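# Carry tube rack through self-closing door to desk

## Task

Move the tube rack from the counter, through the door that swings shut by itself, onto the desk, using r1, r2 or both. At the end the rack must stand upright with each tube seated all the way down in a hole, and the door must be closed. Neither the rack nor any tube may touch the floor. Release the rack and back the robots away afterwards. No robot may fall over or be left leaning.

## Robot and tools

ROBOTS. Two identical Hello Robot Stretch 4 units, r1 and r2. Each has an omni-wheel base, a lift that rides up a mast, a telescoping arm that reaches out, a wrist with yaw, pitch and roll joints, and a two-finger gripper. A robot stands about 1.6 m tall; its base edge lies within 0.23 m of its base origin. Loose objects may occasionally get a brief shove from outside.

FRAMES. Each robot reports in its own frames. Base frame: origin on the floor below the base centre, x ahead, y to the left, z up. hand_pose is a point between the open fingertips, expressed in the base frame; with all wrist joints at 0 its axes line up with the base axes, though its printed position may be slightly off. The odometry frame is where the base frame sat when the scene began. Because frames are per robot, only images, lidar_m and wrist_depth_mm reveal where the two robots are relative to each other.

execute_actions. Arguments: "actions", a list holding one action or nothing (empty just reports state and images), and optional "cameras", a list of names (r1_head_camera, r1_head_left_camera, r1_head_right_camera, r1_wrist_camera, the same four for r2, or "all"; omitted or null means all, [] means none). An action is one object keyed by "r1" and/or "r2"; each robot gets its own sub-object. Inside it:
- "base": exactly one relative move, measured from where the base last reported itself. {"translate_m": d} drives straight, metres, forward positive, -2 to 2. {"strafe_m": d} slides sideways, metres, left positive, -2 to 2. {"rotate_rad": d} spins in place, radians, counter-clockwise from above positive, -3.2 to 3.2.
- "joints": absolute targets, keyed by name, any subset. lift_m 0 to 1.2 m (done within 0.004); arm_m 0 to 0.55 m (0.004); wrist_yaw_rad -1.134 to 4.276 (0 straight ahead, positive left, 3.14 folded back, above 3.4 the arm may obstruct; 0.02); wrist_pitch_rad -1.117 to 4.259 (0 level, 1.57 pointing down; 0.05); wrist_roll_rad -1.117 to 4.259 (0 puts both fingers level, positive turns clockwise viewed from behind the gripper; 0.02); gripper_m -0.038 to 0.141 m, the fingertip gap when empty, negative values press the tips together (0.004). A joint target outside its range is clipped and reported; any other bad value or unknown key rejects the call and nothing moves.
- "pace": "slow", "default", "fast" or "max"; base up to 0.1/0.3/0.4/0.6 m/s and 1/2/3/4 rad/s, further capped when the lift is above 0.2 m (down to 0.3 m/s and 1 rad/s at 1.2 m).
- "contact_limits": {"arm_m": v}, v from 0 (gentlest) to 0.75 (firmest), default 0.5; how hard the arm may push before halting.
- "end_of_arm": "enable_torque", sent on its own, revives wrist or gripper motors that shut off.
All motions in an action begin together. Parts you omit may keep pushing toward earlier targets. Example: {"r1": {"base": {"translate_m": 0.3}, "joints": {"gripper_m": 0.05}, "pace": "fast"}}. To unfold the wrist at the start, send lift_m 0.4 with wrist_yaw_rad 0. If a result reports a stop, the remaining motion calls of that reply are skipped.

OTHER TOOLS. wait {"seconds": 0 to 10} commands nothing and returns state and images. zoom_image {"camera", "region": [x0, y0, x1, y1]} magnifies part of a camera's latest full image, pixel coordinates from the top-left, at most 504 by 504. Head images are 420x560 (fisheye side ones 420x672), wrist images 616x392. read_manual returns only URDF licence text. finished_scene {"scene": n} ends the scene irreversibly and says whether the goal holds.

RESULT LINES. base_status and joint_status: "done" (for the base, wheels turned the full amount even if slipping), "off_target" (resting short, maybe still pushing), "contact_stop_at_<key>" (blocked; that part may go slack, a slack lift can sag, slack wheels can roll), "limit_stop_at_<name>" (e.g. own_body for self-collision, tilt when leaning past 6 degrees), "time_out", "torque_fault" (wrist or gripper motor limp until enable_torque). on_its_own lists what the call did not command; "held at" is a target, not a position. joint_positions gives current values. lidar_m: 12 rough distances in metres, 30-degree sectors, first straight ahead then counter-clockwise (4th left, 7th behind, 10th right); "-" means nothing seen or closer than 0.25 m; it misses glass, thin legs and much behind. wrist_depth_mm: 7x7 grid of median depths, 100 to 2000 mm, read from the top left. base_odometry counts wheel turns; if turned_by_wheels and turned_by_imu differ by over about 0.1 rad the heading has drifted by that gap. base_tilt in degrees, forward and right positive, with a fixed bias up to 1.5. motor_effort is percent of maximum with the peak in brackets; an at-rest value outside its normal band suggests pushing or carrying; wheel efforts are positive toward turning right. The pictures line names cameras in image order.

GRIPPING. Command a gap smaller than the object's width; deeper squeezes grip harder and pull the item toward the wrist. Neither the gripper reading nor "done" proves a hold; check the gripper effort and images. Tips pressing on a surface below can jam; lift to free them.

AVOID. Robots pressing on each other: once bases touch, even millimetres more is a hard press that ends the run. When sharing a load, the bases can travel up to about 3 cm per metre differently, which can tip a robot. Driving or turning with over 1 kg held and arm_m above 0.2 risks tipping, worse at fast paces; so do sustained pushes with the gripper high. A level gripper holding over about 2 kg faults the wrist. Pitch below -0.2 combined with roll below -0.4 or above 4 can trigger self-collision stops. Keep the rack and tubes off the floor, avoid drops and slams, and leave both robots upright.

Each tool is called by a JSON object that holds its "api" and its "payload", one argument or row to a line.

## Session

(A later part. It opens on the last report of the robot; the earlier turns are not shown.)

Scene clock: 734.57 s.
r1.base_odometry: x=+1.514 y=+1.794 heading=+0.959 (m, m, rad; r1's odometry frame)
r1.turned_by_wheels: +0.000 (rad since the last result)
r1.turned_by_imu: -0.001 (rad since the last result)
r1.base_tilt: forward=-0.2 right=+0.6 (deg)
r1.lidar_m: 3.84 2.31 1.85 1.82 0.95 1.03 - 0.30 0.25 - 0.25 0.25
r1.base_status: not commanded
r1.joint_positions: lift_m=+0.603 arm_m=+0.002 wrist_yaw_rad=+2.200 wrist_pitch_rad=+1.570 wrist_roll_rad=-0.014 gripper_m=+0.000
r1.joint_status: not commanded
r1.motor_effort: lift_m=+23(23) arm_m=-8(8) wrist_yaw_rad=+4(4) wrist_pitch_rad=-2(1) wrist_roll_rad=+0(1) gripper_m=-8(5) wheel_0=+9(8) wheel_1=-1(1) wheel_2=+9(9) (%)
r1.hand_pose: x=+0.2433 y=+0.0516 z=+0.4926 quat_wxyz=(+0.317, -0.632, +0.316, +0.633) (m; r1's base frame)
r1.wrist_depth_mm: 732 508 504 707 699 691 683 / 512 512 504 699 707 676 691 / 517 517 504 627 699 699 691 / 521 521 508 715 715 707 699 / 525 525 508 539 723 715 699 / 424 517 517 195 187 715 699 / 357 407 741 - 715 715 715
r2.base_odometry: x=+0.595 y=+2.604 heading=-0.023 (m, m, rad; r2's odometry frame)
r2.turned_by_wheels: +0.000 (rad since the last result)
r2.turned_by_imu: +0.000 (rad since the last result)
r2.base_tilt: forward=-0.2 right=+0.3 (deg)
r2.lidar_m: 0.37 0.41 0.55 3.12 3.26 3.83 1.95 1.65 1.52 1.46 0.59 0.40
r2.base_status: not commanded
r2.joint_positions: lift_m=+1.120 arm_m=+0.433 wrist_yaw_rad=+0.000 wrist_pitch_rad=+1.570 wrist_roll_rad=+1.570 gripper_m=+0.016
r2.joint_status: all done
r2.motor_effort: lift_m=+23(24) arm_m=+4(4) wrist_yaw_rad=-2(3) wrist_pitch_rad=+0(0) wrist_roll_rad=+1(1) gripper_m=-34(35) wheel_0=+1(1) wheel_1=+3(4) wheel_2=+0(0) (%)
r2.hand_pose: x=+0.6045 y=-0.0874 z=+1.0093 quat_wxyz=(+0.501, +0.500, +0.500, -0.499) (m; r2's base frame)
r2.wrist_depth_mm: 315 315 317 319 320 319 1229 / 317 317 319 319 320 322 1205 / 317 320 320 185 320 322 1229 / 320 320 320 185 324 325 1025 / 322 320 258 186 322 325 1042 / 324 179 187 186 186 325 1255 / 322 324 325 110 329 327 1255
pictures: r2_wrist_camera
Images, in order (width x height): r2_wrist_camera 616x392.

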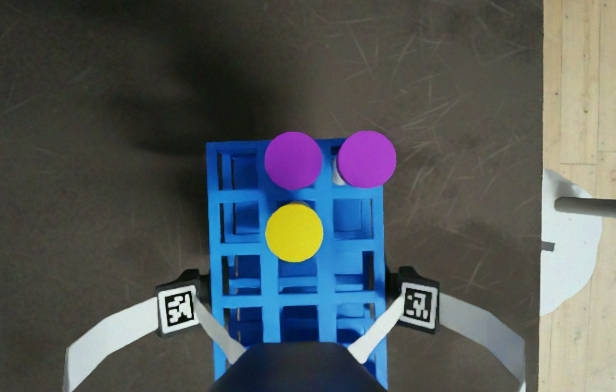

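{"api": "execute_actions", "payload": {
  "actions": [
    {"r2":{"joints":{"arm_m":0.02},"pace":"slow"}}
  ],
  "cameras": []
}}

{"api": "execute_actions", "payload": {
  "actions": [
    {"r2":{"base":{"translate_m":-2.0}}}
  ],
  "cameras": []
}}

{"api": "execute_actions", "payload": {
  "actions": [
    {"r2":{"base":{"translate_m":-0.55}}}
  ],
  "cameras": []
}}

{"api": "execute_actions", "payload": {
  "actions": [
    {"r2":{"base":{"rotate_rad":-1.55},"pace":"slow"}}
  ],
  "cameras": ["r2_head_camera","r2_head_left_camera","r2_wrist_camera"]
}}

Scene clock: 742.73 s.
r1.base_odometry: x=+1.514 y=+1.794 heading=+0.959 (m, m, rad; r1's odometry frame)
r1.turned_by_wheels: +0.000 (rad since the last result)
r1.turned_by_imu: -0.003 (rad since the last result)
r1.base_tilt: forward=-0.2 right=+0.7 (deg)
r1.lidar_m: 3.83 2.31 1.83 1.83 0.96 1.06 - 0.29 0.25 - 0.25 0.26
r1.base_status: not commanded
r1.joint_positions: lift_m=+0.603 arm_m=+0.002 wrist_yaw_rad=+2.200 wrist_pitch_rad=+1.570 wrist_roll_rad=-0.014 gripper_m=+0.000
r1.joint_status: not commanded
r1.motor_effort: lift_m=+23(23) arm_m=-8(8) wrist_yaw_rad=+4(4) wrist_pitch_rad=-2(1) wrist_roll_rad=+1(1) gripper_m=-7(7) wheel_0=+8(9) wheel_1=-1(1) wheel_2=+9(10) (%)
r1.hand_pose: x=+0.2433 y=+0.0516 z=+0.4926 quat_wxyz=(+0.317, -0.632, +0.316, +0.633) (m; r1's base frame)
r1.wrist_depth_mm: 732 517 504 707 699 691 683 / 512 508 504 715 699 707 683 / 521 512 508 621 707 699 699 / 521 525 508 707 707 707 699 / 530 525 517 544 707 707 699 / 424 512 525 194 187 707 699 / 357 407 741 - 723 732 715
r2.base_odometry: x=+0.595 y=+2.604 heading=-0.023 (m, m, rad; r2's odometry frame)
r2.turned_by_wheels: +0.000 (rad since the last result)
r2.turned_by_imu: +0.003 (rad since the last result)
r2.base_tilt: forward=-0.1 right=+0.3 (deg)
r2.lidar_m: 0.36 0.39 0.57 3.12 3.24 3.82 1.94 1.66 1.53 1.45 0.60 0.40
r2.base_status: not commanded
r2.joint_positions: lift_m=+1.120 arm_m=+0.021 wrist_yaw_rad=+0.000 wrist_pitch_rad=+1.570 wrist_roll_rad=+1.570 gripper_m=+0.016
r2.joint_status: all done
r2.motor_effort: lift_m=+23(23) arm_m=-4(4) wrist_yaw_rad=-2(4) wrist_pitch_rad=+0(1) wrist_roll_rad=+1(1) gripper_m=-32(32) wheel_0=+1(1) wheel_1=+3(3) wheel_2=+0(0) (%)
r2.hand_pose: x=+0.1919 y=-0.0874 z=+1.0093 quat_wxyz=(+0.501, +0.500, +0.500, -0.499) (m; r2's base frame)
r2.wrist_depth_mm: 319 525 1205 1229 1229 1229 1229 / 320 530 1205 1229 1255 1229 1229 / 320 530 854 184 1255 1205 1205 / 320 525 750 185 1025 1255 1229 / 324 525 258 186 1025 1229 1281 / 324 178 187 187 186 1255 1255 / 325 525 732 110 1255 1255 1281
pictures: none
No camera images: the call's "cameras" was empty. Leave "cameras" out to get every camera's image.

Scene clock: 750.90 s.
r1.base_odometry: x=+1.514 y=+1.794 heading=+0.959 (m, m, rad; r1's odometry frame)
r1.turned_by_wheels: +0.000 (rad since the last result)
r1.turned_by_imu: -0.003 (rad since the last result)
r1.base_tilt: forward=-0.2 right=+0.6 (deg)
r1.lidar_m: 0.51 0.54 1.81 1.81 0.95 1.03 - 0.28 0.25 - 0.25 0.26
r1.base_status: not commanded
r1.joint_positions: lift_m=+0.603 arm_m=+0.002 wrist_yaw_rad=+2.200 wrist_pitch_rad=+1.570 wrist_roll_rad=-0.014 gripper_m=+0.000
r1.joint_status: not commanded
r1.motor_effort: lift_m=+23(23) arm_m=-8(8) wrist_yaw_rad=+5(5) wrist_pitch_rad=-1(3) wrist_roll_rad=+1(1) gripper_m=-6(8) wheel_0=+9(9) wheel_1=-1(1) wheel_2=+9(9) (%)
r1.hand_pose: x=+0.2433 y=+0.0516 z=+0.4926 quat_wxyz=(+0.317, -0.632, +0.316, +0.633) (m; r1's base frame)
r1.wrist_depth_mm: 732 508 500 707 699 691 676 / 521 512 508 707 707 691 691 / 512 512 504 621 699 699 676 / 525 512 512 715 707 699 699 / 525 525 517 539 715 707 569 / 424 517 521 193 187 549 496 / 359 404 741 - 723 500 500
r2.base_odometry: x=-1.404 y=+2.651 heading=-0.023 (m, m, rad; r2's odometry frame)
r2.turned_by_wheels: -0.001 (rad since the last result)
r2.turned_by_imu: +0.009 (rad since the last result)
r2.base_tilt: forward=-0.2 right=+0.4 (deg)
r2.lidar_m: 2.38 2.49 3.26 3.15 2.37 1.74 1.67 1.74 1.52 0.43 0.45 2.09
r2.base_status: done
r2.joint_positions: lift_m=+1.120 arm_m=+0.021 wrist_yaw_rad=+0.000 wrist_pitch_rad=+1.570 wrist_roll_rad=+1.570 gripper_m=+0.016
r2.joint_status: not commanded
r2.motor_effort: lift_m=+23(23) arm_m=-4(4) wrist_yaw_rad=+0(3) wrist_pitch_rad=+0(1) wrist_roll_rad=+0(0) gripper_m=-32(32) wheel_0=-2(11) wheel_1=-2(6) wheel_2=-2(11) (%)
r2.hand_pose: x=+0.1919 y=-0.0874 z=+1.0093 quat_wxyz=(+0.501, +0.500, +0.500, -0.499) (m; r2's base frame)
r2.wrist_depth_mm: 1229 1205 1229 1008 1255 1229 1205 / 1205 1205 1229 1205 1205 1229 1229 / 1229 1205 1205 185 1182 1205 1255 / 1229 1229 1205 185 1008 1205 1205 / 1255 1255 258 185 1008 1255 1229 / 1255 178 187 186 186 1255 1255 / 1255 1255 1229 110 1281 1255 1255
pictures: none
No camera images: the call's "cameras" was empty. Leave "cameras" out to get every camera's image.

Scene clock: 754.23 s.
r1.base_odometry: x=+1.514 y=+1.794 heading=+0.959 (m, m, rad; r1's odometry frame)
r1.turned_by_wheels: +0.000 (rad since the last result)
r1.turned_by_imu: -0.001 (rad since the last result)
r1.base_tilt: forward=-0.2 right=+0.6 (deg)
r1.lidar_m: 3.83 0.70 0.85 1.83 0.96 1.01 - 0.29 0.25 - 0.25 0.25
r1.base_status: not commanded
r1.joint_positions: lift_m=+0.603 arm_m=+0.002 wrist_yaw_rad=+2.200 wrist_pitch_rad=+1.570 wrist_roll_rad=-0.014 gripper_m=+0.000
r1.joint_status: not commanded
r1.motor_effort: lift_m=+23(23) arm_m=-8(8) wrist_yaw_rad=+4(4) wrist_pitch_rad=-3(0) wrist_roll_rad=+1(1) gripper_m=-7(8) wheel_0=+9(9) wheel_1=-1(1) wheel_2=+9(9) (%)
r1.hand_pose: x=+0.2433 y=+0.0516 z=+0.4926 quat_wxyz=(+0.317, -0.632, +0.316, +0.633) (m; r1's base frame)
r1.wrist_depth_mm: 732 512 500 691 699 691 676 / 517 512 504 707 707 707 691 / 517 517 508 621 707 691 691 / 525 521 512 723 715 707 691 / 521 525 512 544 723 699 707 / 421 517 521 194 187 715 707 / 359 404 732 - 732 715 707
r2.base_odometry: x=-1.954 y=+2.664 heading=-0.024 (m, m, rad; r2's odometry frame)
r2.turned_by_wheels: +0.000 (rad since the last result)
r2.turned_by_imu: +0.003 (rad since the last result)
r2.base_tilt: forward=-0.1 right=+0.3 (deg)
r2.lidar_m: 2.93 3.03 3.26 3.13 1.59 1.14 1.08 1.18 1.50 1.41 0.82 0.74
r2.base_status: done
r2.joint_positions: lift_m=+1.120 arm_m=+0.021 wrist_yaw_rad=+0.000 wrist_pitch_rad=+1.570 wrist_roll_rad=+1.570 gripper_m=+0.016
r2.joint_status: not commanded
r2.motor_effort: lift_m=+23(23) arm_m=-4(4) wrist_yaw_rad=+0(1) wrist_pitch_rad=-1(1) wrist_roll_rad=+1(1) gripper_m=-31(33) wheel_0=-3(12) wheel_1=-2(8) wheel_2=+0(11) (%)
r2.hand_pose: x=+0.1919 y=-0.0874 z=+1.0093 quat_wxyz=(+0.501, +0.500, +0.500, -0.499) (m; r2's base frame)
r2.wrist_depth_mm: 991 1008 1205 1205 1205 1205 1255 / 1205 1229 1229 1229 1205 1255 1229 / 1255 1182 1229 185 1229 1229 1255 / 1229 1229 1229 185 1025 1229 1229 / 1229 1229 259 185 1008 1229 1229 / 1205 178 186 187 186 1255 1255 / 1255 1255 1229 110 1205 1229 1255
pictures: none
No camera images: the call's "cameras" was empty. Leave "cameras" out to get every camera's image.

Scene clock: 757.07 s.
r1.base_odometry: x=+1.514 y=+1.794 heading=+0.959 (m, m, rad; r1's odometry frame)
r1.turned_by_wheels: +0.000 (rad since the last result)
r1.turned_by_imu: -0.001 (rad since the last result)
r1.base_tilt: forward=-0.1 right=+0.7 (deg)
r1.lidar_m: 3.84 0.77 0.84 1.82 0.94 1.07 - 0.28 0.25 - 0.25 0.25
r1.base_status: not commanded
r1.joint_positions: lift_m=+0.603 arm_m=+0.002 wrist_yaw_rad=+2.200 wrist_pitch_rad=+1.570 wrist_roll_rad=-0.014 gripper_m=+0.000
r1.joint_status: not commanded
r1.motor_effort: lift_m=+23(23) arm_m=-8(8) wrist_yaw_rad=+5(4) wrist_pitch_rad=-1(1) wrist_roll_rad=+0(1) gripper_m=-9(7) wheel_0=+9(9) wheel_1=-1(1) wheel_2=+9(9) (%)
r1.hand_pose: x=+0.2433 y=+0.0516 z=+0.4926 quat_wxyz=(+0.317, -0.632, +0.316, +0.633) (m; r1's base frame)
r1.wrist_depth_mm: 732 512 504 691 699 691 683 / 521 517 504 707 699 691 676 / 517 508 508 621 707 691 699 / 521 521 508 715 715 699 699 / 525 521 512 549 715 699 691 / 427 517 521 195 187 715 715 / 355 407 732 - 723 707 707
r2.base_odometry: x=-1.954 y=+2.664 heading=-1.573 (m, m, rad; r2's odometry frame)
r2.turned_by_wheels: -1.549 (rad since the last result)
r2.turned_by_imu: -1.585 (rad since the last result)
r2.base_tilt: forward=-0.2 right=+0.3 (deg)
r2.lidar_m: 1.40 0.80 0.74 2.95 3.06 3.24 3.17 1.60 1.14 1.10 1.15 1.48
r2.base_status: done
r2.joint_positions: lift_m=+1.120 arm_m=+0.021 wrist_yaw_rad=+0.000 wrist_pitch_rad=+1.570 wrist_roll_rad=+1.570 gripper_m=+0.016
r2.joint_status: not commanded
r2.motor_effort: lift_m=+23(23) arm_m=-4(4) wrist_yaw_rad=-1(2) wrist_pitch_rad=+0(0) wrist_roll_rad=+0(1) gripper_m=-34(34) wheel_0=+4(9) wheel_1=+4(8) wheel_2=+2(7) (%)
r2.hand_pose: x=+0.1919 y=-0.0874 z=+1.0093 quat_wxyz=(+0.501, +0.500, +0.500, -0.499) (m; r2's base frame)
r2.wrist_depth_mm: 1182 1229 1229 1229 1229 1229 1229 / 1229 1255 1229 1229 1205 1205 1229 / 1205 1205 1229 184 1205 1205 1255 / 1229 1229 1229 185 1025 1205 1229 / 1229 1255 257 186 1025 1255 1229 / 1229 178 187 187 187 1229 1255 / 1229 1229 1255 110 1255 1255 1255
pictures: r2_head_camera, r2_head_left_camera, r2_wrist_camera
Images, in order (width x height): r2_head_camera 420x560, r2_head_left_camera 420x672, r2_wrist_camera 616x392.

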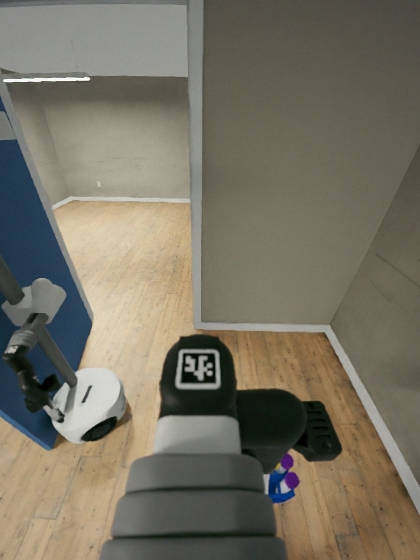

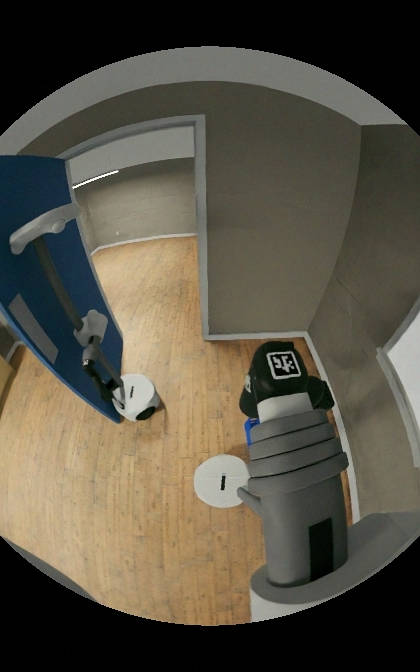

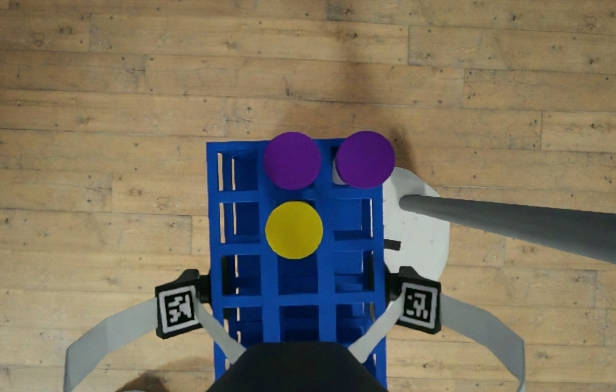

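{"api": "execute_actions", "payload": {
  "actions": [
    {"r2":{"base":{"rotate_rad":0.06},"pace":"slow"}}
  ],
  "cameras": []
}}

{"api": "execute_actions", "payload": {
  "actions": [
    {"r2":{"base":{"translate_m":0.9}}}
  ],
  "cameras": ["r2_head_camera","r2_head_left_camera"]
}}

Scene clock: 759.47 s.
r1.base_odometry: x=+1.514 y=+1.794 heading=+0.959 (m, m, rad; r1's odometry frame)
r1.turned_by_wheels: +0.000 (rad since the last result)
r1.turned_by_imu: -0.001 (rad since the last result)
r1.base_tilt: forward=-0.2 right=+0.7 (deg)
r1.lidar_m: 3.83 0.78 0.83 1.81 0.94 1.04 - 0.30 0.25 - 0.25 0.26
r1.base_status: not commanded
r1.joint_positions: lift_m=+0.603 arm_m=+0.002 wrist_yaw_rad=+2.200 wrist_pitch_rad=+1.570 wrist_roll_rad=-0.014 gripper_m=+0.000
r1.joint_status: not commanded
r1.motor_effort: lift_m=+23(23) arm_m=-8(8) wrist_yaw_rad=+3(6) wrist_pitch_rad=+0(0) wrist_roll_rad=+0(0) gripper_m=-9(5) wheel_0=+9(9) wheel_1=-1(1) wheel_2=+9(9) (%)
r1.hand_pose: x=+0.2433 y=+0.0516 z=+0.4926 quat_wxyz=(+0.317, -0.632, +0.316, +0.633) (m; r1's base frame)
r1.wrist_depth_mm: 723 512 500 699 699 676 683 / 525 512 500 707 691 683 683 / 517 512 508 621 707 707 699 / 517 517 508 715 699 707 699 / 521 525 517 544 707 715 707 / 424 517 517 193 187 707 707 / 359 407 741 - 723 715 707
r2.base_odometry: x=-1.954 y=+2.664 heading=-1.514 (m, m, rad; r2's odometry frame)
r2.turned_by_wheels: +0.059 (rad since the last result)
r2.turned_by_imu: +0.062 (rad since the last result)
r2.base_tilt: forward=-0.4 right=+0.5 (deg)
r2.lidar_m: 1.41 0.77 0.73 2.92 3.82 3.21 3.15 1.55 1.14 1.11 1.20 1.45
r2.base_status: done
r2.joint_positions: lift_m=+1.120 arm_m=+0.021 wrist_yaw_rad=+0.000 wrist_pitch_rad=+1.570 wrist_roll_rad=+1.570 gripper_m=+0.016
r2.joint_status: not commanded
r2.motor_effort: lift_m=+23(23) arm_m=-4(4) wrist_yaw_rad=+0(1) wrist_pitch_rad=+0(1) wrist_roll_rad=+1(1) gripper_m=-31(30) wheel_0=-3(1) wheel_1=-3(4) wheel_2=-3(6) (%)
r2.hand_pose: x=+0.1919 y=-0.0874 z=+1.0093 quat_wxyz=(+0.501, +0.500, +0.500, -0.499) (m; r2's base frame)
r2.wrist_depth_mm: 1205 1205 1205 1205 1229 1205 1229 / 1182 1182 1229 1205 1255 1205 1229 / 1229 1182 1229 184 1205 1229 1229 / 1205 1255 1229 185 1008 1255 1229 / 1229 1229 257 186 1042 1255 1229 / 1229 178 187 187 186 1255 1255 / 1255 1229 1255 110 1255 1281 1255
pictures: none
No camera images: the call's "cameras" was empty. Leave "cameras" out to get every camera's image.

Scene clock: 763.93 s.
r1.base_odometry: x=+1.514 y=+1.794 heading=+0.959 (m, m, rad; r1's odometry frame)
r1.turned_by_wheels: +0.000 (rad since the last result)
r1.turned_by_imu: -0.002 (rad since the last result)
r1.base_tilt: forward=-0.1 right=+0.6 (deg)
r1.lidar_m: 3.84 2.29 1.83 0.46 0.49 1.04 - 0.30 0.25 - 0.25 0.25
r1.base_status: not commanded
r1.joint_positions: lift_m=+0.603 arm_m=+0.002 wrist_yaw_rad=+2.200 wrist_pitch_rad=+1.570 wrist_roll_rad=-0.014 gripper_m=+0.000
r1.joint_status: not commanded
r1.motor_effort: lift_m=+23(23) arm_m=-8(8) wrist_yaw_rad=+5(5) wrist_pitch_rad=+0(1) wrist_roll_rad=+0(1) gripper_m=-8(6) wheel_0=+9(9) wheel_1=-1(1) wheel_2=+9(9) (%)
r1.hand_pose: x=+0.2433 y=+0.0516 z=+0.4926 quat_wxyz=(+0.317, -0.632, +0.316, +0.633) (m; r1's base frame)
r1.wrist_depth_mm: 723 512 508 707 691 691 668 / 521 508 508 707 707 691 691 / 517 512 508 621 707 691 683 / 521 512 512 707 707 707 699 / 525 521 521 544 723 707 699 / 421 517 521 194 187 699 707 / 362 404 732 - 732 715 715
r2.base_odometry: x=-1.902 y=+1.765 heading=-1.513 (m, m, rad; r2's odometry frame)
r2.turned_by_wheels: +0.000 (rad since the last result)
r2.turned_by_imu: -0.001 (rad since the last result)
r2.base_tilt: forward=-0.2 right=+0.3 (deg)
r2.lidar_m: 0.51 3.68 0.95 0.46 0.48 4.15 3.65 1.57 1.24 1.20 0.71 0.55
r2.base_status: done
r2.joint_positions: lift_m=+1.120 arm_m=+0.021 wrist_yaw_rad=+0.000 wrist_pitch_rad=+1.570 wrist_roll_rad=+1.570 gripper_m=+0.016
r2.joint_status: not commanded
r2.motor_effort: lift_m=+23(23) arm_m=-4(4) wrist_yaw_rad=-2(0) wrist_pitch_rad=+0(0) wrist_roll_rad=+0(1) gripper_m=-32(33) wheel_0=+2(9) wheel_1=+2(7) wheel_2=-1(10) (%)
r2.hand_pose: x=+0.1919 y=-0.0874 z=+1.0093 quat_wxyz=(+0.501, +0.500, +0.500, -0.499) (m; r2's base frame)
r2.wrist_depth_mm: 492 732 1229 1229 1205 1229 1229 / 504 759 1229 1229 1229 1229 1255 / 512 788 1182 185 1229 1229 1229 / 521 798 1098 185 1008 1229 1229 / 521 1229 258 185 1025 1255 1229 / 1229 178 187 186 186 1281 1229 / 1229 1229 1255 110 1229 1255 1281
pictures: r2_head_camera, r2_head_left_camera
Images, in order (width x height): r2_head_camera 420x560, r2_head_left_camera 420x672.

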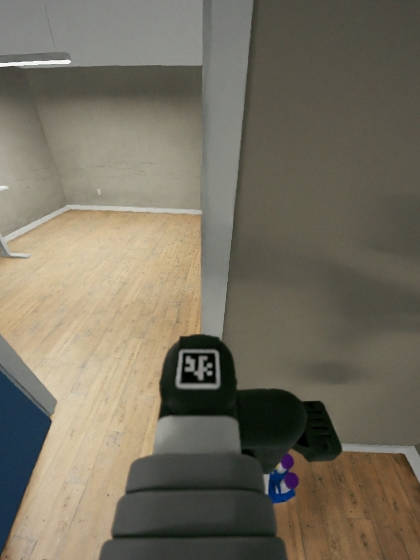

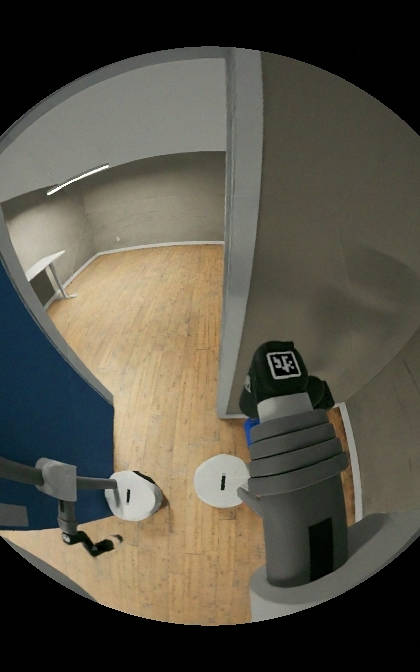

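{"api": "execute_actions", "payload": {
  "actions": [
    {"r2":{"base":{"rotate_rad":0.7},"pace":"slow"}}
  ],
  "cameras": []
}}

{"api": "execute_actions", "payload": {
  "actions": [
    {"r2":{"base":{"translate_m":0.3},"pace":"slow"}}
  ],
  "cameras": ["r2_head_camera","r2_head_left_camera"]
}}

Scene clock: 769.80 s.
r1.base_odometry: x=+1.514 y=+1.794 heading=+0.959 (m, m, rad; r1's odometry frame)
r1.turned_by_wheels: +0.000 (rad since the last result)
r1.turned_by_imu: -0.002 (rad since the last result)
r1.base_tilt: forward=-0.2 right=+0.6 (deg)
r1.lidar_m: 3.84 2.30 1.83 0.46 0.50 1.03 - 0.28 0.25 - 0.25 0.25
r1.base_status: not commanded
r1.joint_positions: lift_m=+0.603 arm_m=+0.002 wrist_yaw_rad=+2.200 wrist_pitch_rad=+1.570 wrist_roll_rad=-0.014 gripper_m=+0.000
r1.joint_status: not commanded
r1.motor_effort: lift_m=+23(23) arm_m=-8(8) wrist_yaw_rad=+4(4) wrist_pitch_rad=-1(1) wrist_roll_rad=+0(2) gripper_m=-6(8) wheel_0=+9(9) wheel_1=-1(1) wheel_2=+9(9) (%)
r1.hand_pose: x=+0.2433 y=+0.0516 z=+0.4926 quat_wxyz=(+0.317, -0.632, +0.316, +0.633) (m; r1's base frame)
r1.wrist_depth_mm: 723 508 500 707 699 691 676 / 517 508 500 699 699 699 691 / 517 508 508 621 707 707 699 / 517 517 508 715 715 707 691 / 525 521 517 539 707 707 691 / 421 517 521 193 187 715 699 / 359 407 732 - 723 707 715
r2.base_odometry: x=-1.902 y=+1.765 heading=-0.814 (m, m, rad; r2's odometry frame)
r2.turned_by_wheels: +0.699 (rad since the last result)
r2.turned_by_imu: +0.718 (rad since the last result)
r2.base_tilt: forward=-0.2 right=+0.4 (deg)
r2.lidar_m: 1.20 0.90 0.46 0.52 4.05 2.49 1.39 1.22 1.11 0.63 0.52 0.51
r2.base_status: done
r2.joint_positions: lift_m=+1.120 arm_m=+0.021 wrist_yaw_rad=+0.000 wrist_pitch_rad=+1.570 wrist_roll_rad=+1.570 gripper_m=+0.016
r2.joint_status: not commanded
r2.motor_effort: lift_m=+23(23) arm_m=-4(4) wrist_yaw_rad=-2(2) wrist_pitch_rad=-1(0) wrist_roll_rad=+1(1) gripper_m=-32(32) wheel_0=-3(5) wheel_1=-4(7) wheel_2=-1(7) (%)
r2.hand_pose: x=+0.1919 y=-0.0874 z=+1.0093 quat_wxyz=(+0.501, +0.500, +0.500, -0.499) (m; r2's base frame)
r2.wrist_depth_mm: 1229 1229 715 1098 1255 1229 1255 / 1229 1205 1042 1205 1205 1205 1205 / 1229 1229 1255 185 1229 1229 1205 / 1229 1229 1255 185 1025 1205 1229 / 1205 1229 258 186 1042 1281 1229 / 1229 178 187 187 186 1255 1229 / 1160 1229 1229 110 1255 1255 1229
pictures: none
No camera images: the call's "cameras" was empty. Leave "cameras" out to get every camera's image.

Scene clock: 774.10 s.
r1.base_odometry: x=+1.514 y=+1.794 heading=+0.959 (m, m, rad; r1's odometry frame)
r1.turned_by_wheels: +0.000 (rad since the last result)
r1.turned_by_imu: -0.002 (rad since the last result)
r1.base_tilt: forward=-0.2 right=+0.6 (deg)
r1.lidar_m: 3.83 2.32 1.83 0.49 0.39 0.41 - 0.30 0.25 - 0.25 0.25
r1.base_status: not commanded
r1.joint_positions: lift_m=+0.603 arm_m=+0.002 wrist_yaw_rad=+2.200 wrist_pitch_rad=+1.570 wrist_roll_rad=-0.014 gripper_m=+0.000
r1.joint_status: not commanded
r1.motor_effort: lift_m=+23(23) arm_m=-8(8) wrist_yaw_rad=+6(4) wrist_pitch_rad=-1(1) wrist_roll_rad=+0(0) gripper_m=-5(7) wheel_0=+9(9) wheel_1=-1(1) wheel_2=+9(9) (%)
r1.hand_pose: x=+0.2433 y=+0.0516 z=+0.4926 quat_wxyz=(+0.317, -0.632, +0.316, +0.633) (m; r1's base frame)
r1.wrist_depth_mm: 715 508 504 699 691 691 691 / 521 504 504 707 707 699 683 / 517 508 508 621 715 691 699 / 525 517 512 732 707 707 699 / 525 517 517 539 723 707 691 / 424 512 517 193 187 715 699 / 359 404 741 - 723 723 715
r2.base_odometry: x=-1.696 y=+1.547 heading=-0.814 (m, m, rad; r2's odometry frame)
r2.turned_by_wheels: +0.000 (rad since the last result)
r2.turned_by_imu: +0.001 (rad since the last result)
r2.base_tilt: forward=-0.3 right=+0.4 (deg)
r2.lidar_m: 2.98 0.72 0.40 0.39 0.48 2.93 1.64 1.44 0.69 0.37 0.34 4.45
r2.base_status: done
r2.joint_positions: lift_m=+1.120 arm_m=+0.021 wrist_yaw_rad=+0.000 wrist_pitch_rad=+1.570 wrist_roll_rad=+1.570 gripper_m=+0.016
r2.joint_status: not commanded
r2.motor_effort: lift_m=+23(23) arm_m=-4(4) wrist_yaw_rad=-5(4) wrist_pitch_rad=+0(0) wrist_roll_rad=+0(1) gripper_m=-30(35) wheel_0=+3(6) wheel_1=+3(6) wheel_2=-1(8) (%)
r2.hand_pose: x=+0.1919 y=-0.0874 z=+1.0093 quat_wxyz=(+0.501, +0.500, +0.500, -0.499) (m; r2's base frame)
r2.wrist_depth_mm: 1205 1205 1229 707 854 1229 1229 / 1205 1229 1229 1255 1205 1205 1229 / 1182 1255 1229 185 1229 1255 1255 / 1205 1229 1229 186 1025 1229 1205 / 1229 1205 259 186 1008 1255 1229 / 1255 178 187 186 186 1229 1229 / 946 1138 1255 110 1255 1281 1281
pictures: r2_head_camera, r2_head_left_camera
Images, in order (width x height): r2_head_camera 420x560, r2_head_left_camera 420x672.

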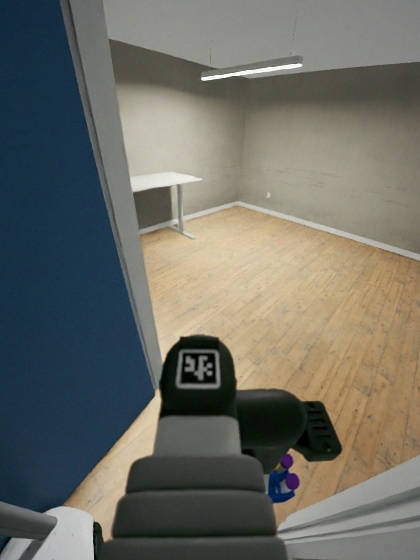

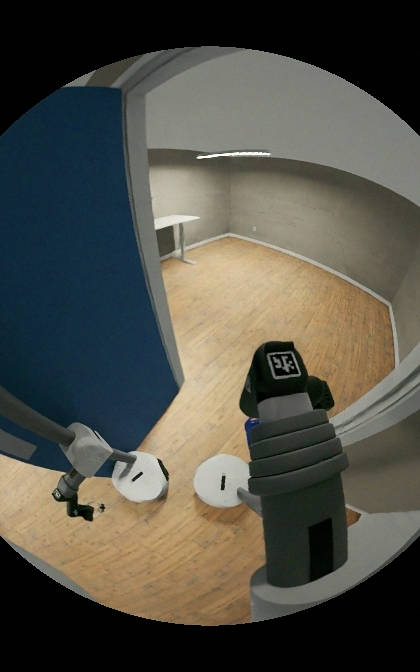

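{"api": "execute_actions", "payload": {
  "actions": [
    {"r2":{"base":{"translate_m":0.2},"pace":"slow"}}
  ],
  "cameras": []
}}

{"api": "execute_actions", "payload": {
  "actions": [
    {"r2":{"base":{"rotate_rad":-0.45},"pace":"slow"}}
  ],
  "cameras": ["r2_head_camera","r2_head_left_camera"]
}}

Scene clock: 778.63 s.
r1.base_odometry: x=+1.514 y=+1.794 heading=+0.959 (m, m, rad; r1's odometry frame)
r1.turned_by_wheels: +0.000 (rad since the last result)
r1.turned_by_imu: -0.002 (rad since the last result)
r1.base_tilt: forward=-0.2 right=+0.6 (deg)
r1.lidar_m: 3.84 2.31 1.83 1.81 0.42 0.41 - 0.29 0.25 - 0.25 0.25
r1.base_status: not commanded
r1.joint_positions: lift_m=+0.603 arm_m=+0.002 wrist_yaw_rad=+2.200 wrist_pitch_rad=+1.570 wrist_roll_rad=-0.014 gripper_m=+0.000
r1.joint_status: not commanded
r1.motor_effort: lift_m=+23(23) arm_m=-8(8) wrist_yaw_rad=+5(5) wrist_pitch_rad=-2(2) wrist_roll_rad=-1(1) gripper_m=-6(8) wheel_0=+9(9) wheel_1=-1(1) wheel_2=+9(9) (%)
r1.hand_pose: x=+0.2433 y=+0.0516 z=+0.4926 quat_wxyz=(+0.317, -0.632, +0.316, +0.633) (m; r1's base frame)
r1.wrist_depth_mm: 732 512 504 699 691 699 676 / 521 517 504 715 699 683 691 / 517 512 512 621 707 699 691 / 525 521 508 715 707 699 691 / 521 530 517 539 707 707 691 / 421 517 521 194 187 699 699 / 359 407 741 - 723 715 715
r2.base_odometry: x=-1.559 y=+1.402 heading=-0.813 (m, m, rad; r2's odometry frame)
r2.turned_by_wheels: +0.000 (rad since the last result)
r2.turned_by_imu: +0.001 (rad since the last result)
r2.base_tilt: forward=-0.2 right=+0.3 (deg)
r2.lidar_m: 2.80 0.60 0.59 0.40 0.40 3.19 1.81 1.58 0.35 0.35 3.16 4.32
r2.base_status: done
r2.joint_positions: lift_m=+1.120 arm_m=+0.021 wrist_yaw_rad=+0.000 wrist_pitch_rad=+1.570 wrist_roll_rad=+1.570 gripper_m=+0.016
r2.joint_status: not commanded
r2.motor_effort: lift_m=+23(23) arm_m=-4(4) wrist_yaw_rad=-2(1) wrist_pitch_rad=+0(1) wrist_roll_rad=+1(1) gripper_m=-33(34) wheel_0=+3(4) wheel_1=+4(7) wheel_2=-2(5) (%)
r2.hand_pose: x=+0.1919 y=-0.0874 z=+1.0093 quat_wxyz=(+0.501, +0.500, +0.500, -0.499) (m; r2's base frame)
r2.wrist_depth_mm: 1205 1182 1229 1205 1229 591 1205 / 1229 1205 1205 1229 1060 1205 1205 / 1205 1229 1205 185 1255 1229 1255 / 1229 1229 1229 184 1025 1255 1255 / 1229 1281 257 186 1025 1229 1281 / 1229 178 187 187 186 1229 1255 / 1255 991 1078 110 1118 1205 1281
pictures: none
No camera images: the call's "cameras" was empty. Leave "cameras" out to get every camera's image.

Scene clock: 780.27 s.
r1.base_odometry: x=+1.514 y=+1.794 heading=+0.959 (m, m, rad; r1's odometry frame)
r1.turned_by_wheels: +0.000 (rad since the last result)
r1.turned_by_imu: -0.001 (rad since the last result)
r1.base_tilt: forward=-0.1 right=+0.6 (deg)
r1.lidar_m: 3.84 2.31 1.85 1.81 0.43 0.41 - 0.30 0.25 - 0.25 0.25
r1.base_status: not commanded
r1.joint_positions: lift_m=+0.603 arm_m=+0.002 wrist_yaw_rad=+2.200 wrist_pitch_rad=+1.570 wrist_roll_rad=-0.014 gripper_m=+0.000
r1.joint_status: not commanded
r1.motor_effort: lift_m=+23(23) arm_m=-8(8) wrist_yaw_rad=+4(4) wrist_pitch_rad=-1(0) wrist_roll_rad=+1(0) gripper_m=-6(4) wheel_0=+9(9) wheel_1=-1(1) wheel_2=+9(9) (%)
r1.hand_pose: x=+0.2433 y=+0.0516 z=+0.4926 quat_wxyz=(+0.317, -0.632, +0.316, +0.633) (m; r1's base frame)
r1.wrist_depth_mm: 732 508 500 691 707 691 699 / 517 508 508 699 699 691 683 / 521 512 512 615 707 691 691 / 521 521 512 715 715 699 699 / 525 521 512 544 723 707 715 / 424 508 517 194 187 723 715 / 359 407 750 - 723 715 707
r2.base_odometry: x=-1.559 y=+1.402 heading=-1.263 (m, m, rad; r2's odometry frame)
r2.turned_by_wheels: -0.449 (rad since the last result)
r2.turned_by_imu: -0.459 (rad since the last result)
r2.base_tilt: forward=-0.3 right=+0.3 (deg)
r2.lidar_m: 4.34 2.74 0.59 0.58 0.41 0.41 2.88 1.74 1.56 0.34 0.35 3.60
r2.base_status: done
r2.joint_positions: lift_m=+1.120 arm_m=+0.021 wrist_yaw_rad=+0.000 wrist_pitch_rad=+1.570 wrist_roll_rad=+1.570 gripper_m=+0.016
r2.joint_status: not commanded
r2.motor_effort: lift_m=+23(23) arm_m=-4(4) wrist_yaw_rad=-3(1) wrist_pitch_rad=-1(0) wrist_roll_rad=+1(1) gripper_m=-30(35) wheel_0=+3(9) wheel_1=+4(6) wheel_2=+3(4) (%)
r2.hand_pose: x=+0.1919 y=-0.0874 z=+1.0093 quat_wxyz=(+0.501, +0.500, +0.500, -0.499) (m; r2's base frame)
r2.wrist_depth_mm: 1205 1182 1229 668 1229 1205 1255 / 1205 1182 1229 1098 1229 1255 1229 / 1205 1205 1229 185 1205 1229 1255 / 1229 1205 1229 185 1042 1229 1229 / 1205 1229 257 186 1008 1229 1255 / 1205 178 186 186 186 1229 1229 / 1229 1281 1255 110 1281 1025 1025
pictures: r2_head_camera, r2_head_left_camera
Images, in order (width x height): r2_head_camera 420x560, r2_head_left_camera 420x672.

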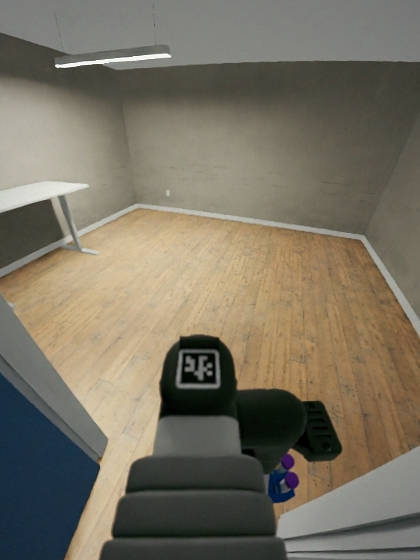

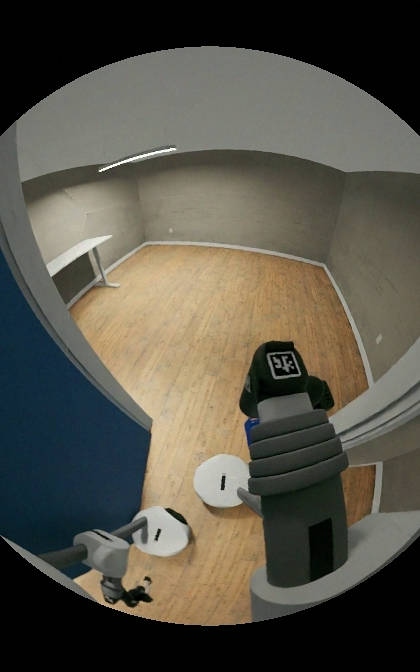

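Clear path; still angled away from the right jamb. Drive through.

{"api": "execute_actions", "payload": {
  "actions": [
    {"r2":{"base":{"translate_m":1.3}}}
  ],
  "cameras": []
}}

{"api": "execute_actions", "payload": {
  "actions": [
    {"r2":{"base":{"rotate_rad":1.25},"pace":"slow"}}
  ],
  "cameras": ["r2_head_camera","r2_head_left_camera","r1_head_right_camera"]
}}

Scene clock: 787.63 s.
r1.base_odometry: x=+1.514 y=+1.794 heading=+0.959 (m, m, rad; r1's odometry frame)
r1.turned_by_wheels: +0.000 (rad since the last result)
r1.turned_by_imu: -0.003 (rad since the last result)
r1.base_tilt: forward=-0.1 right=+0.6 (deg)
r1.lidar_m: 3.84 2.31 1.85 1.82 0.94 1.06 1.56 0.29 0.25 - 0.25 0.27
r1.base_status: not commanded
r1.joint_positions: lift_m=+0.603 arm_m=+0.002 wrist_yaw_rad=+2.200 wrist_pitch_rad=+1.570 wrist_roll_rad=-0.014 gripper_m=+0.000
r1.joint_status: not commanded
r1.motor_effort: lift_m=+23(23) arm_m=-8(8) wrist_yaw_rad=+5(6) wrist_pitch_rad=-2(0) wrist_roll_rad=+1(0) gripper_m=-8(7) wheel_0=+9(9) wheel_1=-1(1) wheel_2=+9(9) (%)
r1.hand_pose: x=+0.2433 y=+0.0516 z=+0.4926 quat_wxyz=(+0.317, -0.632, +0.316, +0.633) (m; r1's base frame)
r1.wrist_depth_mm: 732 508 504 707 699 683 691 / 525 508 504 715 707 699 683 / 517 517 508 627 699 699 691 / 521 525 512 723 715 699 699 / 525 521 517 539 715 707 707 / 424 512 521 194 187 707 707 / 357 404 750 - 723 715 707
r2.base_odometry: x=-1.164 y=+0.163 heading=-1.262 (m, m, rad; r2's odometry frame)
r2.turned_by_wheels: +0.000 (rad since the last result)
r2.turned_by_imu: -0.002 (rad since the last result)
r2.base_tilt: forward=-0.2 right=+0.3 (deg)
r2.lidar_m: 3.11 2.19 1.96 1.66 1.00 0.91 1.60 1.15 1.99 2.01 2.44 3.09
r2.base_status: done
r2.joint_positions: lift_m=+1.120 arm_m=+0.021 wrist_yaw_rad=+0.000 wrist_pitch_rad=+1.570 wrist_roll_rad=+1.570 gripper_m=+0.016
r2.joint_status: not commanded
r2.motor_effort: lift_m=+23(23) arm_m=-4(4) wrist_yaw_rad=-2(3) wrist_pitch_rad=-1(0) wrist_roll_rad=+0(0) gripper_m=-34(31) wheel_0=+1(12) wheel_1=+3(7) wheel_2=+2(7) (%)
r2.hand_pose: x=+0.1919 y=-0.0874 z=+1.0093 quat_wxyz=(+0.501, +0.500, +0.500, -0.499) (m; r2's base frame)
r2.wrist_depth_mm: 1229 1229 1205 1229 1229 1229 1255 / 1182 1229 1205 1229 1205 1229 1229 / 1229 1229 1229 185 1255 1229 1205 / 1205 1205 1205 185 1025 1229 1255 / 1205 1281 259 186 1008 1229 1281 / 1229 179 187 186 186 1229 1255 / 1255 1255 1255 110 1229 1229 1255
pictures: none
No camera images: the call's "cameras" was empty. Leave "cameras" out to get every camera's image.

Scene clock: 790.17 s.
r1.base_odometry: x=+1.514 y=+1.794 heading=+0.959 (m, m, rad; r1's odometry frame)
r1.turned_by_wheels: +0.000 (rad since the last result)
r1.turned_by_imu: -0.001 (rad since the last result)
r1.base_tilt: forward=-0.2 right=+0.6 (deg)
r1.lidar_m: 3.83 2.31 1.86 1.82 0.94 1.05 1.57 0.29 0.25 - 0.25 0.26
r1.base_status: not commanded
r1.joint_positions: lift_m=+0.603 arm_m=+0.002 wrist_yaw_rad=+2.200 wrist_pitch_rad=+1.570 wrist_roll_rad=-0.014 gripper_m=+0.000
r1.joint_status: not commanded
r1.motor_effort: lift_m=+23(23) arm_m=-8(8) wrist_yaw_rad=+5(6) wrist_pitch_rad=-2(2) wrist_roll_rad=+1(1) gripper_m=-6(5) wheel_0=+9(9) wheel_1=-1(1) wheel_2=+9(9) (%)
r1.hand_pose: x=+0.2433 y=+0.0516 z=+0.4926 quat_wxyz=(+0.317, -0.632, +0.316, +0.633) (m; r1's base frame)
r1.wrist_depth_mm: 732 512 500 707 707 683 676 / 512 508 500 707 715 707 676 / 517 508 504 621 715 691 699 / 521 517 512 723 707 699 699 / 535 525 517 544 723 707 699 / 421 512 517 194 188 707 707 / 357 404 732 - 715 715 715
r2.base_odometry: x=-1.164 y=+0.163 heading=-0.013 (m, m, rad; r2's odometry frame)
r2.turned_by_wheels: +1.249 (rad since the last result)
r2.turned_by_imu: +1.280 (rad since the last result)
r2.base_tilt: forward=-0.1 right=+0.2 (deg)
r2.lidar_m: 1.94 1.26 0.92 1.04 1.13 1.32 1.99 2.11 2.90 3.11 3.24 2.02
r2.base_status: done
r2.joint_positions: lift_m=+1.120 arm_m=+0.021 wrist_yaw_rad=+0.000 wrist_pitch_rad=+1.570 wrist_roll_rad=+1.570 gripper_m=+0.016
r2.joint_status: not commanded
r2.motor_effort: lift_m=+23(23) arm_m=-4(4) wrist_yaw_rad=-3(4) wrist_pitch_rad=+0(0) wrist_roll_rad=+1(0) gripper_m=-33(33) wheel_0=-2(4) wheel_1=-5(7) wheel_2=-2(7) (%)
r2.hand_pose: x=+0.1919 y=-0.0874 z=+1.0093 quat_wxyz=(+0.501, +0.500, +0.500, -0.499) (m; r2's base frame)
r2.wrist_depth_mm: 1205 1205 1182 1205 1229 1229 1205 / 1205 1205 1205 1205 1205 1205 1255 / 1229 1182 1255 184 1229 1229 1229 / 1229 1205 1229 185 1025 1229 1229 / 1205 1229 258 186 1025 1229 1229 / 1255 178 187 186 187 1229 1255 / 1255 1229 1229 110 1229 1255 1255
pictures: r1_head_right_camera, r2_head_camera, r2_head_left_camera
Images, in order (width x height): r1_head_right_camera 420x672, r2_head_camera 420x560, r2_head_left_camera 420x672.

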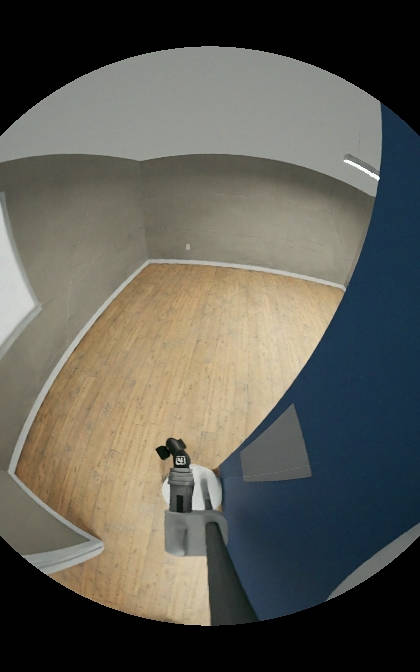

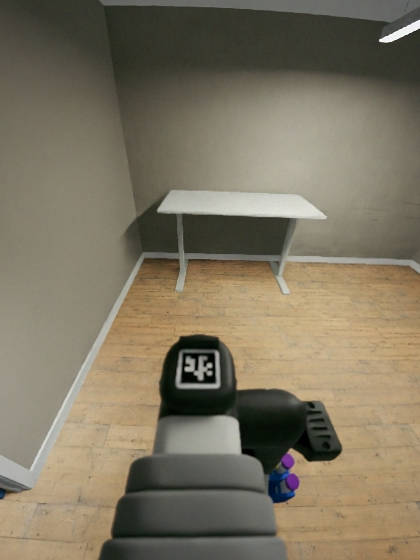

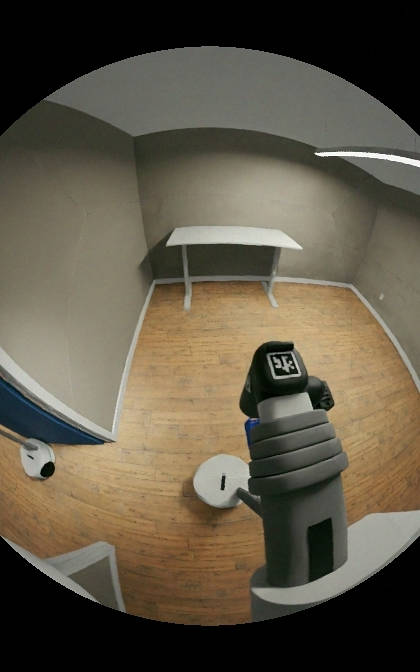

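{"api": "execute_actions", "payload": {
  "actions": [
    {"r2":{"base":{"translate_m":1.5}}}
  ],
  "cameras": []
}}

{"api": "execute_actions", "payload": {
  "actions": [
    {"r2":{"base":{"strafe_m":-0.15},"joints":{"arm_m":0.19},"pace":"slow"}}
  ],
  "cameras": ["r2_head_camera","r2_wrist_camera"]
}}

Scene clock: 798.63 s.
r1.base_odometry: x=+1.514 y=+1.794 heading=+0.959 (m, m, rad; r1's odometry frame)
r1.turned_by_wheels: +0.000 (rad since the last result)
r1.turned_by_imu: -0.003 (rad since the last result)
r1.base_tilt: forward=-0.2 right=+0.7 (deg)
r1.lidar_m: 3.83 2.29 1.82 1.83 0.95 1.04 - 0.28 0.25 - 0.25 0.27
r1.base_status: not commanded
r1.joint_positions: lift_m=+0.603 arm_m=+0.002 wrist_yaw_rad=+2.200 wrist_pitch_rad=+1.570 wrist_roll_rad=-0.014 gripper_m=+0.000
r1.joint_status: not commanded
r1.motor_effort: lift_m=+23(23) arm_m=-8(8) wrist_yaw_rad=+5(6) wrist_pitch_rad=-2(1) wrist_roll_rad=+0(0) gripper_m=-5(6) wheel_0=+9(9) wheel_1=-1(1) wheel_2=+9(9) (%)
r1.hand_pose: x=+0.2433 y=+0.0516 z=+0.4926 quat_wxyz=(+0.317, -0.632, +0.316, +0.633) (m; r1's base frame)
r1.wrist_depth_mm: 732 512 504 699 691 691 683 / 521 512 504 699 691 699 683 / 512 512 512 615 707 699 683 / 525 521 512 707 715 707 691 / 525 521 517 544 715 715 699 / 424 512 512 193 187 715 715 / 359 407 732 - 732 723 715
r2.base_odometry: x=+0.336 y=+0.144 heading=-0.012 (m, m, rad; r2's odometry frame)
r2.turned_by_wheels: +0.001 (rad since the last result)
r2.turned_by_imu: -0.002 (rad since the last result)
r2.base_tilt: forward=-0.1 right=+0.3 (deg)
r2.lidar_m: 0.41 0.48 0.89 0.86 0.93 1.28 3.55 3.67 3.24 3.12 0.66 0.46
r2.base_status: done
r2.joint_positions: lift_m=+1.120 arm_m=+0.021 wrist_yaw_rad=+0.000 wrist_pitch_rad=+1.570 wrist_roll_rad=+1.570 gripper_m=+0.016
r2.joint_status: not commanded
r2.motor_effort: lift_m=+23(23) arm_m=-4(4) wrist_yaw_rad=-2(1) wrist_pitch_rad=+0(0) wrist_roll_rad=+0(0) gripper_m=-31(35) wheel_0=+1(5) wheel_1=+4(7) wheel_2=+3(8) (%)
r2.hand_pose: x=+0.1918 y=-0.0874 z=+1.0093 quat_wxyz=(+0.501, +0.500, +0.500, -0.499) (m; r2's base frame)
r2.wrist_depth_mm: 1205 1229 1205 1205 1205 1182 1229 / 1205 1205 1229 1205 1205 1229 1205 / 1229 1255 1205 185 1205 1229 1229 / 1229 1229 1205 185 1025 1255 1255 / 1229 1229 257 186 1008 1229 1205 / 1229 178 187 186 186 1229 1255 / 891 1229 1229 110 1229 1281 1255
pictures: none
No camera images: the call's "cameras" was empty. Leave "cameras" out to get every camera's image.

Scene clock: 801.63 s.
r1.base_odometry: x=+1.514 y=+1.794 heading=+0.959 (m, m, rad; r1's odometry frame)
r1.turned_by_wheels: +0.000 (rad since the last result)
r1.turned_by_imu: -0.001 (rad since the last result)
r1.base_tilt: forward=-0.2 right=+0.6 (deg)
r1.lidar_m: 3.84 2.31 1.83 1.81 0.95 1.03 - 0.30 0.25 - 0.25 0.25
r1.base_status: not commanded
r1.joint_positions: lift_m=+0.603 arm_m=+0.002 wrist_yaw_rad=+2.200 wrist_pitch_rad=+1.570 wrist_roll_rad=-0.014 gripper_m=+0.000
r1.joint_status: not commanded
r1.motor_effort: lift_m=+23(23) arm_m=-8(8) wrist_yaw_rad=+4(4) wrist_pitch_rad=-1(2) wrist_roll_rad=+0(1) gripper_m=-4(9) wheel_0=+9(9) wheel_1=-1(1) wheel_2=+9(9) (%)
r1.hand_pose: x=+0.2433 y=+0.0516 z=+0.4926 quat_wxyz=(+0.317, -0.632, +0.316, +0.633) (m; r1's base frame)
r1.wrist_depth_mm: 723 517 500 715 707 691 676 / 517 512 504 699 707 683 683 / 517 512 508 621 707 699 691 / 521 517 512 723 715 707 691 / 525 521 521 544 715 715 699 / 421 508 521 194 187 707 707 / 359 407 741 - 723 715 707
r2.base_odometry: x=+0.334 y=-0.006 heading=-0.013 (m, m, rad; r2's odometry frame)
r2.turned_by_wheels: +0.000 (rad since the last result)
r2.turned_by_imu: +0.001 (rad since the last result)
r2.base_tilt: forward=-0.1 right=+0.4 (deg)
r2.lidar_m: 0.44 0.47 0.66 1.00 1.07 1.50 3.55 3.66 3.10 2.97 0.63 0.33
r2.base_status: done
r2.joint_positions: lift_m=+1.120 arm_m=+0.189 wrist_yaw_rad=+0.000 wrist_pitch_rad=+1.570 wrist_roll_rad=+1.570 gripper_m=+0.016
r2.joint_status: all done
r2.motor_effort: lift_m=+23(23) arm_m=+4(4) wrist_yaw_rad=-2(1) wrist_pitch_rad=+0(0) wrist_roll_rad=+0(1) gripper_m=-32(33) wheel_0=+1(4) wheel_1=-3(8) wheel_2=+0(5) (%)
r2.hand_pose: x=+0.3604 y=-0.0874 z=+1.0093 quat_wxyz=(+0.501, +0.500, +0.500, -0.499) (m; r2's base frame)
r2.wrist_depth_mm: 278 278 1229 1229 1229 1229 1205 / 278 278 1229 1229 1229 1229 1229 / 281 281 1205 185 1205 1205 1255 / 279 282 293 185 1008 1025 1229 / 283 281 258 186 1008 1008 1229 / 285 178 187 186 186 1008 1255 / 283 286 306 110 1255 1255 1281
pictures: r2_head_camera, r2_wrist_camera
Images, in order (width x height): r2_head_camera 420x560, r2_wrist_camera 616x392.

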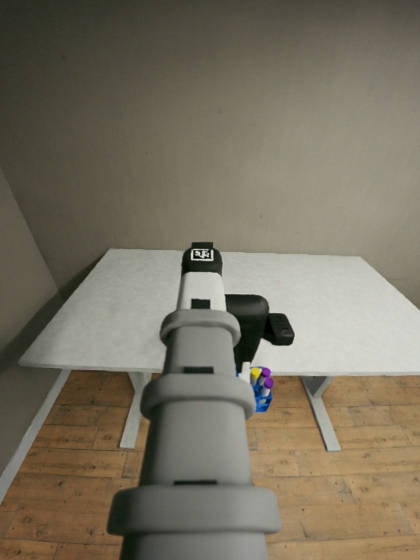

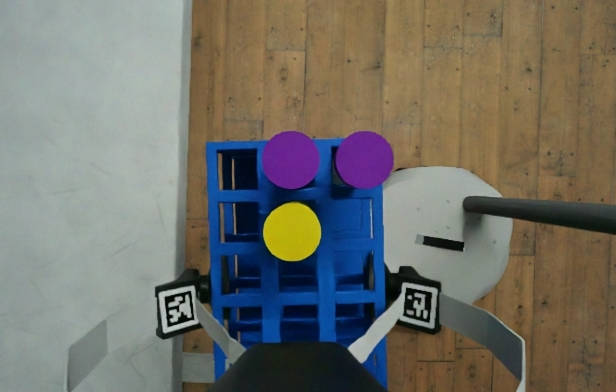

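{"api": "execute_actions", "payload": {
  "actions": [
    {"r2":{"joints":{"lift_m":1.17},"pace":"slow"}}
  ],
  "cameras": []
}}

{"api": "execute_actions", "payload": {
  "actions": [
    {"r2":{"joints":{"arm_m":0.45},"pace":"slow"}}
  ],
  "cameras": ["r2_wrist_camera"]
}}

Scene clock: 804.47 s.
r1.base_odometry: x=+1.514 y=+1.794 heading=+0.959 (m, m, rad; r1's odometry frame)
r1.turned_by_wheels: +0.000 (rad since the last result)
r1.turned_by_imu: -0.001 (rad since the last result)
r1.base_tilt: forward=-0.2 right=+0.6 (deg)
r1.lidar_m: 3.84 2.33 1.81 1.81 0.93 1.06 - 0.29 0.25 - 0.25 0.27
r1.base_status: not commanded
r1.joint_positions: lift_m=+0.603 arm_m=+0.002 wrist_yaw_rad=+2.200 wrist_pitch_rad=+1.570 wrist_roll_rad=-0.014 gripper_m=+0.000
r1.joint_status: not commanded
r1.motor_effort: lift_m=+23(23) arm_m=-8(8) wrist_yaw_rad=+4(4) wrist_pitch_rad=-1(0) wrist_roll_rad=+0(0) gripper_m=-6(9) wheel_0=+9(8) wheel_1=-1(1) wheel_2=+9(9) (%)
r1.hand_pose: x=+0.2433 y=+0.0516 z=+0.4926 quat_wxyz=(+0.317, -0.632, +0.316, +0.633) (m; r1's base frame)
r1.wrist_depth_mm: 723 512 500 707 699 683 676 / 521 512 504 715 707 683 683 / 521 512 504 621 715 691 691 / 521 521 504 715 715 699 699 / 530 521 512 544 715 715 699 / 424 517 521 194 187 715 707 / 357 410 741 - 715 715 715
r2.base_odometry: x=+0.334 y=-0.006 heading=-0.013 (m, m, rad; r2's odometry frame)
r2.turned_by_wheels: +0.000 (rad since the last result)
r2.turned_by_imu: +0.001 (rad since the last result)
r2.base_tilt: forward=-0.4 right=+0.3 (deg)
r2.lidar_m: 0.44 0.45 0.65 1.02 1.06 1.47 3.55 3.66 3.09 2.96 0.64 0.35
r2.base_status: not commanded
r2.joint_positions: lift_m=+1.170 arm_m=+0.189 wrist_yaw_rad=+0.000 wrist_pitch_rad=+1.570 wrist_roll_rad=+1.570 gripper_m=+0.016
r2.joint_status: all done
r2.motor_effort: lift_m=+23(23) arm_m=+4(4) wrist_yaw_rad=-2(3) wrist_pitch_rad=-1(0) wrist_roll_rad=+1(1) gripper_m=-38(33) wheel_0=+1(1) wheel_1=-3(3) wheel_2=+0(0) (%)
r2.hand_pose: x=+0.3604 y=-0.0874 z=+1.0593 quat_wxyz=(+0.501, +0.500, +0.500, -0.499) (m; r2's base frame)
r2.wrist_depth_mm: 327 325 1255 1255 1281 1255 1281 / 329 329 1281 1281 1255 1255 1281 / 327 330 332 185 1281 1281 1281 / 330 330 330 185 1060 1078 1255 / 334 330 258 186 1060 1078 1308 / 334 178 187 186 186 1078 1336 / 332 334 336 110 1308 1281 1336
pictures: none
No camera images: the call's "cameras" was empty. Leave "cameras" out to get every camera's image.

Scene clock: 808.33 s.
r1.base_odometry: x=+1.514 y=+1.794 heading=+0.959 (m, m, rad; r1's odometry frame)
r1.turned_by_wheels: +0.000 (rad since the last result)
r1.turned_by_imu: -0.002 (rad since the last result)
r1.base_tilt: forward=-0.2 right=+0.6 (deg)
r1.lidar_m: 3.84 2.31 1.84 1.82 0.96 1.04 - 0.29 0.25 - 0.25 0.26
r1.base_status: not commanded
r1.joint_positions: lift_m=+0.603 arm_m=+0.002 wrist_yaw_rad=+2.200 wrist_pitch_rad=+1.570 wrist_roll_rad=-0.014 gripper_m=+0.000
r1.joint_status: not commanded
r1.motor_effort: lift_m=+23(23) arm_m=-8(8) wrist_yaw_rad=+5(4) wrist_pitch_rad=-2(1) wrist_roll_rad=+0(0) gripper_m=-9(9) wheel_0=+9(9) wheel_1=-1(1) wheel_2=+9(9) (%)
r1.hand_pose: x=+0.2433 y=+0.0516 z=+0.4926 quat_wxyz=(+0.317, -0.632, +0.316, +0.633) (m; r1's base frame)
r1.wrist_depth_mm: 732 512 504 707 691 699 683 / 517 508 508 707 707 699 683 / 512 517 508 634 715 699 683 / 521 517 512 715 715 691 699 / 525 521 512 539 707 707 691 / 424 517 521 194 187 723 707 / 362 407 741 - 723 732 707
r2.base_odometry: x=+0.334 y=-0.006 heading=-0.013 (m, m, rad; r2's odometry frame)
r2.turned_by_wheels: +0.000 (rad since the last result)
r2.turned_by_imu: +0.001 (rad since the last result)
r2.base_tilt: forward=-0.2 right=+0.4 (deg)
r2.lidar_m: 0.44 0.46 0.65 1.00 1.05 1.47 3.54 3.67 3.08 2.96 0.64 0.45
r2.base_status: not commanded
r2.joint_positions: lift_m=+1.170 arm_m=+0.449 wrist_yaw_rad=+0.000 wrist_pitch_rad=+1.570 wrist_roll_rad=+1.570 gripper_m=+0.016
r2.joint_status: all done
r2.motor_effort: lift_m=+23(23) arm_m=+4(5) wrist_yaw_rad=+0(1) wrist_pitch_rad=+0(0) wrist_roll_rad=+0(1) gripper_m=-34(32) wheel_0=+1(1) wheel_1=-3(3) wheel_2=+0(0) (%)
r2.hand_pose: x=+0.6204 y=-0.0874 z=+1.0593 quat_wxyz=(+0.501, +0.500, +0.500, -0.499) (m; r2's base frame)
r2.wrist_depth_mm: 325 325 327 329 329 329 1229 / 325 325 329 329 330 332 1281 / 327 327 327 185 330 330 1255 / 330 329 330 184 330 334 1060 / 332 332 259 185 332 334 1078 / 330 178 187 186 186 336 1308 / 332 334 334 110 336 338 1308
pictures: r2_wrist_camera
Images, in order (width x height): r2_wrist_camera 616x392.

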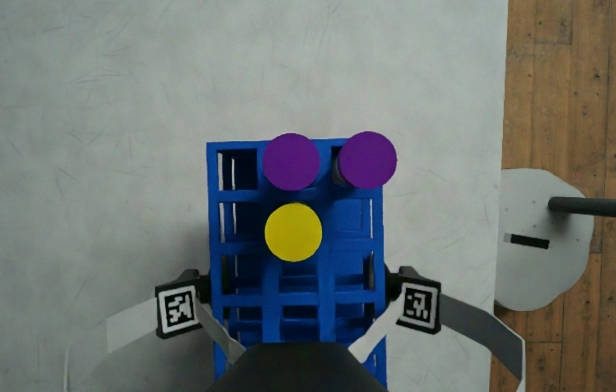

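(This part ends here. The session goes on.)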